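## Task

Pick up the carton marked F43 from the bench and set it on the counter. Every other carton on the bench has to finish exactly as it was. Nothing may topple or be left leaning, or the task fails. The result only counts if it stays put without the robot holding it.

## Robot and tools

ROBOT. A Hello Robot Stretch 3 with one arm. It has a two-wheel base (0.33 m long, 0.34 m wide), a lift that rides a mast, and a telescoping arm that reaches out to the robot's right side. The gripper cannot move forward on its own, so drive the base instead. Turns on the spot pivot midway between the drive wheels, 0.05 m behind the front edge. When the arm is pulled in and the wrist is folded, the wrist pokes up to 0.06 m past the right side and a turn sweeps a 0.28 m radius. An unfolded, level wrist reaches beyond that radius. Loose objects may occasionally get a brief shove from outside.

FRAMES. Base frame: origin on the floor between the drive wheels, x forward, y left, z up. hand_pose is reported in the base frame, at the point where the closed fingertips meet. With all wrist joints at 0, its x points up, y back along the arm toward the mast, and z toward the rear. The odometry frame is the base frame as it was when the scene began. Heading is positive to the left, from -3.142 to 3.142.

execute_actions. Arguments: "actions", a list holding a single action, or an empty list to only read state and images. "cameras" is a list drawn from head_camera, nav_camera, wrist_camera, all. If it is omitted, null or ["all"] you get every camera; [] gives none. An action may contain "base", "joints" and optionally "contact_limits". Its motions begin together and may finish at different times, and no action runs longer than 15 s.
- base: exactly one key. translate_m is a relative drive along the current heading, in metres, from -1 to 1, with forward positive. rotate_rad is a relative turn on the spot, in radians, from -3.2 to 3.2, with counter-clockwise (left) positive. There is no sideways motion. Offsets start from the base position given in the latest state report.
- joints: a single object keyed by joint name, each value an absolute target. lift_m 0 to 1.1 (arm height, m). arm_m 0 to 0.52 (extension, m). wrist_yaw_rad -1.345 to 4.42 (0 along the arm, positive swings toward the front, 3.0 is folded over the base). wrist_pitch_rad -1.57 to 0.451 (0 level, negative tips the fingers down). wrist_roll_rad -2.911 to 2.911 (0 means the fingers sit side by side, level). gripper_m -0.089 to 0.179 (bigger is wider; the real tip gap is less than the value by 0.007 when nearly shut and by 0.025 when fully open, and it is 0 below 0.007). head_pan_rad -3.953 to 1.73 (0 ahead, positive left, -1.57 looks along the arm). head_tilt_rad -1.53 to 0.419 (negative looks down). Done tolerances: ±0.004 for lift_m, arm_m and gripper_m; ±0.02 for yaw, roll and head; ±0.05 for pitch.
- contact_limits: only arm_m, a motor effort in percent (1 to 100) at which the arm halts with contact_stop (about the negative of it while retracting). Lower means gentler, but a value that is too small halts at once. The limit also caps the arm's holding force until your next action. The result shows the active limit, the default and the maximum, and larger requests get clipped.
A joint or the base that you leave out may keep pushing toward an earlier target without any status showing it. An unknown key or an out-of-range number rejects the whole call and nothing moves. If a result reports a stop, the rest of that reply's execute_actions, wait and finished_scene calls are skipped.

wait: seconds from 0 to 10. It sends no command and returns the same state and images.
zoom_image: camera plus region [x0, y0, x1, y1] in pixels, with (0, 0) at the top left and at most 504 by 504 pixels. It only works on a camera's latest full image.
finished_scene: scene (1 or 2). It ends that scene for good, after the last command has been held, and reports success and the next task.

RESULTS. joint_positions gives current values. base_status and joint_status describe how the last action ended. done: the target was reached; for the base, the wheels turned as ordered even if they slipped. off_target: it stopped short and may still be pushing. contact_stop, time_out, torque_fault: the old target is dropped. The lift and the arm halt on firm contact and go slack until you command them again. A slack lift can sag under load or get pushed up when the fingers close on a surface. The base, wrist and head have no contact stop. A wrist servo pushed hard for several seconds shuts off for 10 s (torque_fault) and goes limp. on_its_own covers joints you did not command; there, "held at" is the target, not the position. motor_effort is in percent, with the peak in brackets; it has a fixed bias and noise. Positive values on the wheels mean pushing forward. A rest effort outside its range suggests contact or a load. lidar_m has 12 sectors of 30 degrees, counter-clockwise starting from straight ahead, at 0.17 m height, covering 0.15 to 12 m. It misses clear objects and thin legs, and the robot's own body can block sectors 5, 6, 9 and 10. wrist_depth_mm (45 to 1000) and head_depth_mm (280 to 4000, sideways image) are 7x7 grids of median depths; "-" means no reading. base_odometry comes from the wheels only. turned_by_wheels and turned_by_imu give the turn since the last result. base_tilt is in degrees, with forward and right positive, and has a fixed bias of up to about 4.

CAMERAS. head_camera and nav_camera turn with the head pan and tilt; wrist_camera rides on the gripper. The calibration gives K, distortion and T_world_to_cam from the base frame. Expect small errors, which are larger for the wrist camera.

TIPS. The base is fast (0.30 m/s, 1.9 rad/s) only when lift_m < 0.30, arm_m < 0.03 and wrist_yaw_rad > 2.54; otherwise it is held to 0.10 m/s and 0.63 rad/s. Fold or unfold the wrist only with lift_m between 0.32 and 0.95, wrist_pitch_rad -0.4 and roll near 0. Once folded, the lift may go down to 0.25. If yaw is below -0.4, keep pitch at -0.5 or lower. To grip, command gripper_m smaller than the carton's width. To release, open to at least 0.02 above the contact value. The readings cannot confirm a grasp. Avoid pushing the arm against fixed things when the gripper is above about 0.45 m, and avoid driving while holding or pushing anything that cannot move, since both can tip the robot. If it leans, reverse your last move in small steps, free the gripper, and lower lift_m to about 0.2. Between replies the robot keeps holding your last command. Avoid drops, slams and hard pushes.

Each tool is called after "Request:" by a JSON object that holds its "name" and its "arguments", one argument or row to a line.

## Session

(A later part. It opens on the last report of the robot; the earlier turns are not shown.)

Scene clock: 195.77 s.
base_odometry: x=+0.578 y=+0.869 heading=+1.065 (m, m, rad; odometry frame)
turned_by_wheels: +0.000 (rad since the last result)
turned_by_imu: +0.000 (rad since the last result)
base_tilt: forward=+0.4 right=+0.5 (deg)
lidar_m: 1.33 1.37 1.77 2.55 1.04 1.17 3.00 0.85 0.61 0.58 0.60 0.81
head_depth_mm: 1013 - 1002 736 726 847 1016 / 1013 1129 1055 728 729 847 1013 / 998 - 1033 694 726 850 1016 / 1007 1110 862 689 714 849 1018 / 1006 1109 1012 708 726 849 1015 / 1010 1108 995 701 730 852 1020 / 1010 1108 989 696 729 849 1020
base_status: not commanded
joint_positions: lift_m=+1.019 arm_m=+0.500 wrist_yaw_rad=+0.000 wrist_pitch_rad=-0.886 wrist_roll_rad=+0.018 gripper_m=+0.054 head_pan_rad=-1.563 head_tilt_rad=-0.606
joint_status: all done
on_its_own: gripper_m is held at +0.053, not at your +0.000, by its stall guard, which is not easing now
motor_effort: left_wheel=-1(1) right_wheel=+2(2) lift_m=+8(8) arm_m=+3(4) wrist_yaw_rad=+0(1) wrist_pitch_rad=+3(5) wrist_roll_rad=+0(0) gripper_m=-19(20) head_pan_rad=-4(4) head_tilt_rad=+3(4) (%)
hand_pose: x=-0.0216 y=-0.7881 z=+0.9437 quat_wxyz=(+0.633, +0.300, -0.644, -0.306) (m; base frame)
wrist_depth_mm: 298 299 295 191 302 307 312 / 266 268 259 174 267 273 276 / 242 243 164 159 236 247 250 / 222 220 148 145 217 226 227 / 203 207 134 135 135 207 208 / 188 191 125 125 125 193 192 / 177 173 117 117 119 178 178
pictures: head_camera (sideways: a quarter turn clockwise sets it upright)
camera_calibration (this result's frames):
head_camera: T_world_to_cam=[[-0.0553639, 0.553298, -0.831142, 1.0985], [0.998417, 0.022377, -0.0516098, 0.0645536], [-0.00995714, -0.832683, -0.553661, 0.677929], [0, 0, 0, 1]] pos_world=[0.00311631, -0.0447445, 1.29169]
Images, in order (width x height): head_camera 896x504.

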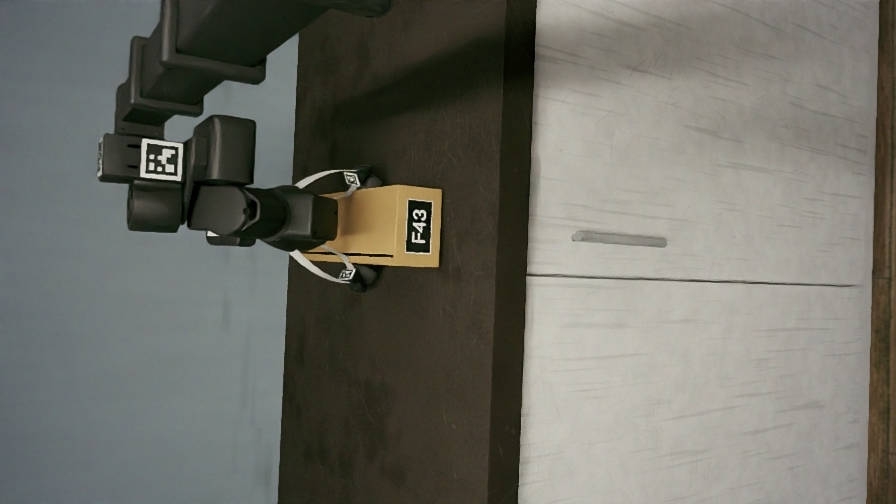

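Request:
{"name": "execute_actions", "arguments": {
  "actions": [
    {"joints":{"lift_m":1.012,"wrist_pitch_rad":-0.9}}
  ],
  "cameras": []
}}

Request:
{"name": "execute_actions", "arguments": {
  "actions": [
    {"joints":{"gripper_m":0.15}}
  ],
  "cameras": []
}}

Request:
{"name": "execute_actions", "arguments": {
  "actions": [
    {"joints":{"lift_m":1.095}}
  ],
  "cameras": ["head_camera","wrist_camera"]
}}

Scene clock: 200.70 s.
base_odometry: x=+0.578 y=+0.869 heading=+1.065 (m, m, rad; odometry frame)
turned_by_wheels: +0.000 (rad since the last result)
turned_by_imu: +0.000 (rad since the last result)
base_tilt: forward=+0.4 right=+0.5 (deg)
lidar_m: 1.33 1.36 1.77 2.54 1.04 1.16 2.98 0.85 0.61 0.58 0.60 0.80
head_depth_mm: 1011 - 1001 733 727 844 1011 / 1014 - 1052 729 728 849 1014 / 1010 - 1045 702 727 848 1016 / 1012 1108 962 692 715 847 1013 / 1010 1104 1012 706 730 845 1017 / 1009 1114 997 701 728 849 1019 / 1005 1112 989 694 730 850 1018
base_status: not commanded
joint_positions: lift_m=+1.013 arm_m=+0.500 wrist_yaw_rad=+0.000 wrist_pitch_rad=-0.909 wrist_roll_rad=+0.018 gripper_m=+0.054 head_pan_rad=-1.563 head_tilt_rad=-0.606
joint_status: all done
on_its_own: gripper_m is held at +0.053, not at your +0.000, by its stall guard, which is not easing now
motor_effort: left_wheel=+0(0) right_wheel=+2(2) lift_m=+8(10) arm_m=+4(4) wrist_yaw_rad=+0(1) wrist_pitch_rad=+3(2) wrist_roll_rad=+0(0) gripper_m=-19(19) head_pan_rad=-3(3) head_tilt_rad=+2(4) (%)
hand_pose: x=-0.0216 y=-0.7831 z=+0.9344 quat_wxyz=(+0.630, +0.308, -0.641, -0.314) (m; base frame)
wrist_depth_mm: 275 276 278 193 286 288 288 / 249 251 243 176 252 258 259 / 227 228 165 160 225 234 235 / 208 209 148 146 204 213 214 / 192 196 134 135 136 198 199 / 177 181 125 125 126 184 184 / 170 166 117 117 119 170 171
pictures: none
No camera images: the call's "cameras" was empty. Leave "cameras" out to get every camera's image.

Scene clock: 202.17 s.
base_odometry: x=+0.578 y=+0.869 heading=+1.065 (m, m, rad; odometry frame)
turned_by_wheels: +0.000 (rad since the last result)
turned_by_imu: +0.000 (rad since the last result)
base_tilt: forward=+0.4 right=+0.5 (deg)
lidar_m: 1.33 1.36 1.76 2.54 1.04 1.16 3.01 0.84 0.61 0.58 0.60 0.80
head_depth_mm: 1013 - 998 733 726 846 1010 / 1010 - 1054 728 727 849 1016 / 1012 - 1048 699 727 847 1013 / 1008 1112 935 689 711 850 1019 / 1008 1110 1015 709 729 851 1012 / 1006 1103 1005 701 729 852 1019 / 1007 1106 991 695 727 849 1022
base_status: not commanded
joint_positions: lift_m=+1.013 arm_m=+0.500 wrist_yaw_rad=+0.000 wrist_pitch_rad=-0.909 wrist_roll_rad=+0.018 gripper_m=+0.150 head_pan_rad=-1.563 head_tilt_rad=-0.606
joint_status: all done
motor_effort: left_wheel=-1(1) right_wheel=+3(2) lift_m=+8(8) arm_m=+4(3) wrist_yaw_rad=+0(1) wrist_pitch_rad=+3(3) wrist_roll_rad=+0(0) gripper_m=+0(88) head_pan_rad=-3(3) head_tilt_rad=+3(4) (%)
hand_pose: x=-0.0216 y=-0.7831 z=+0.9344 quat_wxyz=(+0.630, +0.308, -0.641, -0.314) (m; base frame)
wrist_depth_mm: 279 277 282 196 285 286 289 / 249 250 241 177 250 256 258 / 229 229 166 161 228 233 236 / 209 209 151 147 206 213 214 / 194 196 138 136 141 200 197 / 181 179 125 126 130 - 184 / 164 168 117 117 120 171 172
pictures: none
No camera images: the call's "cameras" was empty. Leave "cameras" out to get every camera's image.

Scene clock: 203.77 s.
base_odometry: x=+0.578 y=+0.869 heading=+1.065 (m, m, rad; odometry frame)
turned_by_wheels: +0.000 (rad since the last result)
turned_by_imu: +0.000 (rad since the last result)
base_tilt: forward=+0.4 right=+0.5 (deg)
lidar_m: 1.33 1.36 1.77 2.54 1.04 1.17 3.01 0.84 0.61 0.58 0.60 0.80
head_depth_mm: - 1110 1069 735 728 849 1013 / 1021 1127 1059 726 727 848 1015 / - 1128 982 701 730 850 1018 / 1008 1109 960 691 711 845 1016 / 1012 1107 1009 708 729 851 1017 / 1009 1106 1003 701 730 852 1022 / 1007 1109 987 695 729 851 1018
base_status: not commanded
joint_positions: lift_m=+1.094 arm_m=+0.500 wrist_yaw_rad=+0.000 wrist_pitch_rad=-0.909 wrist_roll_rad=+0.018 gripper_m=+0.150 head_pan_rad=-1.563 head_tilt_rad=-0.606
joint_status: all done
motor_effort: left_wheel=-1(1) right_wheel=+3(2) lift_m=+30(30) arm_m=+3(4) wrist_yaw_rad=-1(1) wrist_pitch_rad=+3(3) wrist_roll_rad=+0(0) gripper_m=+1(1) head_pan_rad=-2(3) head_tilt_rad=+3(3) (%)
hand_pose: x=-0.0216 y=-0.7831 z=+1.0160 quat_wxyz=(+0.630, +0.308, -0.641, -0.314) (m; base frame)
wrist_depth_mm: 396 401 399 407 408 408 416 / 360 360 355 363 368 370 369 / 327 326 326 260 333 333 337 / 298 300 301 240 305 303 312 / 274 281 273 222 281 284 285 / 262 257 255 204 262 - 264 / 238 239 237 190 240 245 246
pictures: head_camera (sideways: a quarter turn clockwise sets it upright), wrist_camera
camera_calibration (this result's frames):
head_camera: T_world_to_cam=[[-0.0553639, 0.553298, -0.831142, 1.0985], [0.998417, 0.0223771, -0.0516098, 0.0645536], [-0.00995704, -0.832683, -0.553661, 0.677929], [0, 0, 0, 1]] pos_world=[0.00311632, -0.0447445, 1.29169]
wrist_camera: T_world_to_cam=[[-0.999686, 0.0249248, -0.00262444, -0.000362203], [0.0232298, 0.882177, -0.470344, 1.19945], [-0.00940802, -0.470257, -0.882479, 0.697555], [0, 0, 0, 1]] pos_world=[-0.0216624, -0.730087, 1.17973]
Images, in order (width x height): head_camera 896x504, wrist_camera 644x364.

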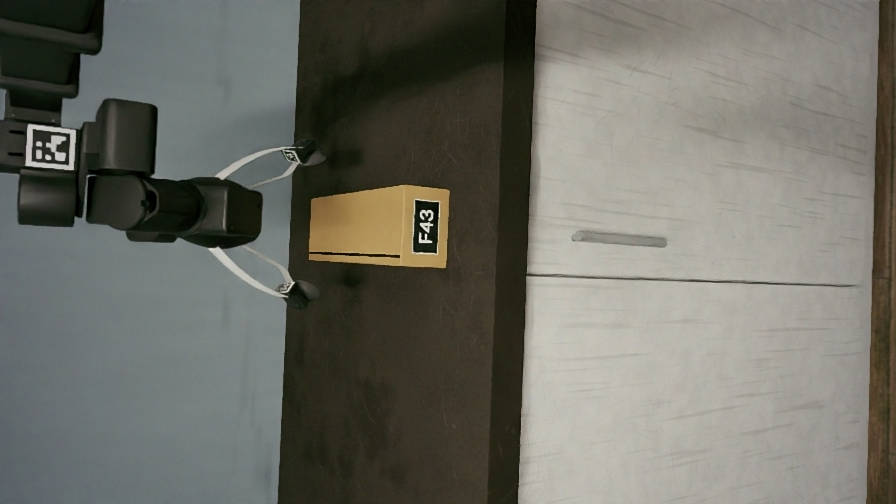

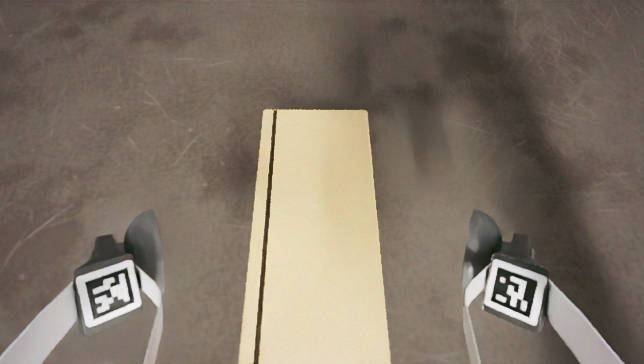

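Request:
{"name": "execute_actions", "arguments": {
  "actions": [
    {"joints":{"head_pan_rad":-3.9,"head_tilt_rad":-0.2,"arm_m":0.4}}
  ],
  "cameras": ["head_camera","nav_camera"]
}}

Scene clock: 208.27 s.
base_odometry: x=+0.578 y=+0.869 heading=+1.065 (m, m, rad; odometry frame)
turned_by_wheels: +0.000 (rad since the last result)
turned_by_imu: +0.000 (rad since the last result)
base_tilt: forward=+0.4 right=+0.5 (deg)
lidar_m: 1.33 1.36 1.77 2.55 1.04 1.16 3.00 0.84 0.61 0.58 0.60 0.80
head_depth_mm: - - - - - - - / - - - - - - - / - - - - - - 1409 / - - - - - - 1419 / - - - - - - 1492 / - - - - - 1694 1656 / - - - - - - 1734
base_status: not commanded
joint_positions: lift_m=+1.094 arm_m=+0.400 wrist_yaw_rad=+0.000 wrist_pitch_rad=-0.909 wrist_roll_rad=+0.018 gripper_m=+0.150 head_pan_rad=-3.893 head_tilt_rad=-0.211
joint_status: all done
motor_effort: left_wheel=-1(1) right_wheel=+3(2) lift_m=+30(30) arm_m=-2(2) wrist_yaw_rad=+0(1) wrist_pitch_rad=+3(3) wrist_roll_rad=+0(0) gripper_m=+1(1) head_pan_rad=-3(40) head_tilt_rad=+6(36) (%)
hand_pose: x=-0.0216 y=-0.6837 z=+1.0160 quat_wxyz=(+0.630, +0.308, -0.641, -0.314) (m; base frame)
wrist_depth_mm: 397 403 403 405 407 412 416 / 359 363 360 288 361 371 367 / 326 327 331 263 336 331 334 / 299 302 302 239 305 306 308 / 276 280 272 221 280 288 284 / 263 257 256 204 260 - 266 / 236 241 240 227 240 243 247
pictures: head_camera (sideways: a quarter turn clockwise sets it upright), nav_camera (sideways: a quarter turn counterclockwise sets it upright)
camera_calibration (this result's frames):
head_camera: T_world_to_cam=[[0.174846, -0.0932776, -0.980167, 1.29159], [-0.686052, -0.725595, -0.0533295, 0.077095], [-0.70623, 0.681771, -0.190861, 0.210045], [0, 0, 0, 1]] pos_world=[-0.0245975, 0.0332133, 1.31017]
nav_camera: T_world_to_cam=[[-0.146382, 0.109651, 0.983132, -1.23969], [0.646017, 0.763243, 0.0110615, 0.0298007], [-0.749156, 0.636739, -0.182561, 0.201606], [0, 0, 0, 1]] pos_world=[-0.0496856, -0.0151826, 1.25526]
Images, in order (width x height): head_camera 896x504, nav_camera 672x504.

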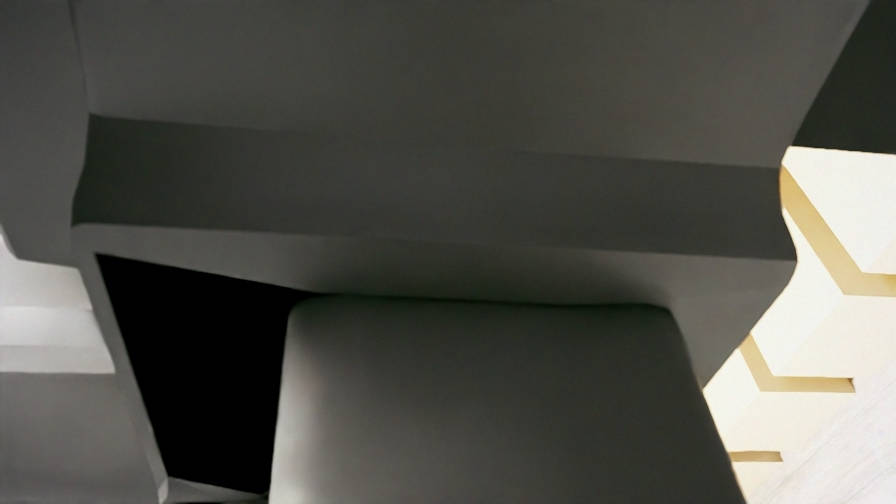

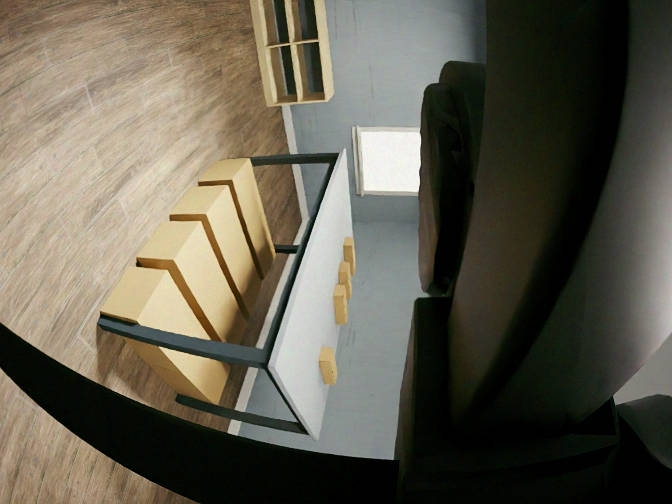

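Request:
{"name": "finished_scene", "arguments": {
  "scene": 1
}}

The scene is finished: the task was done.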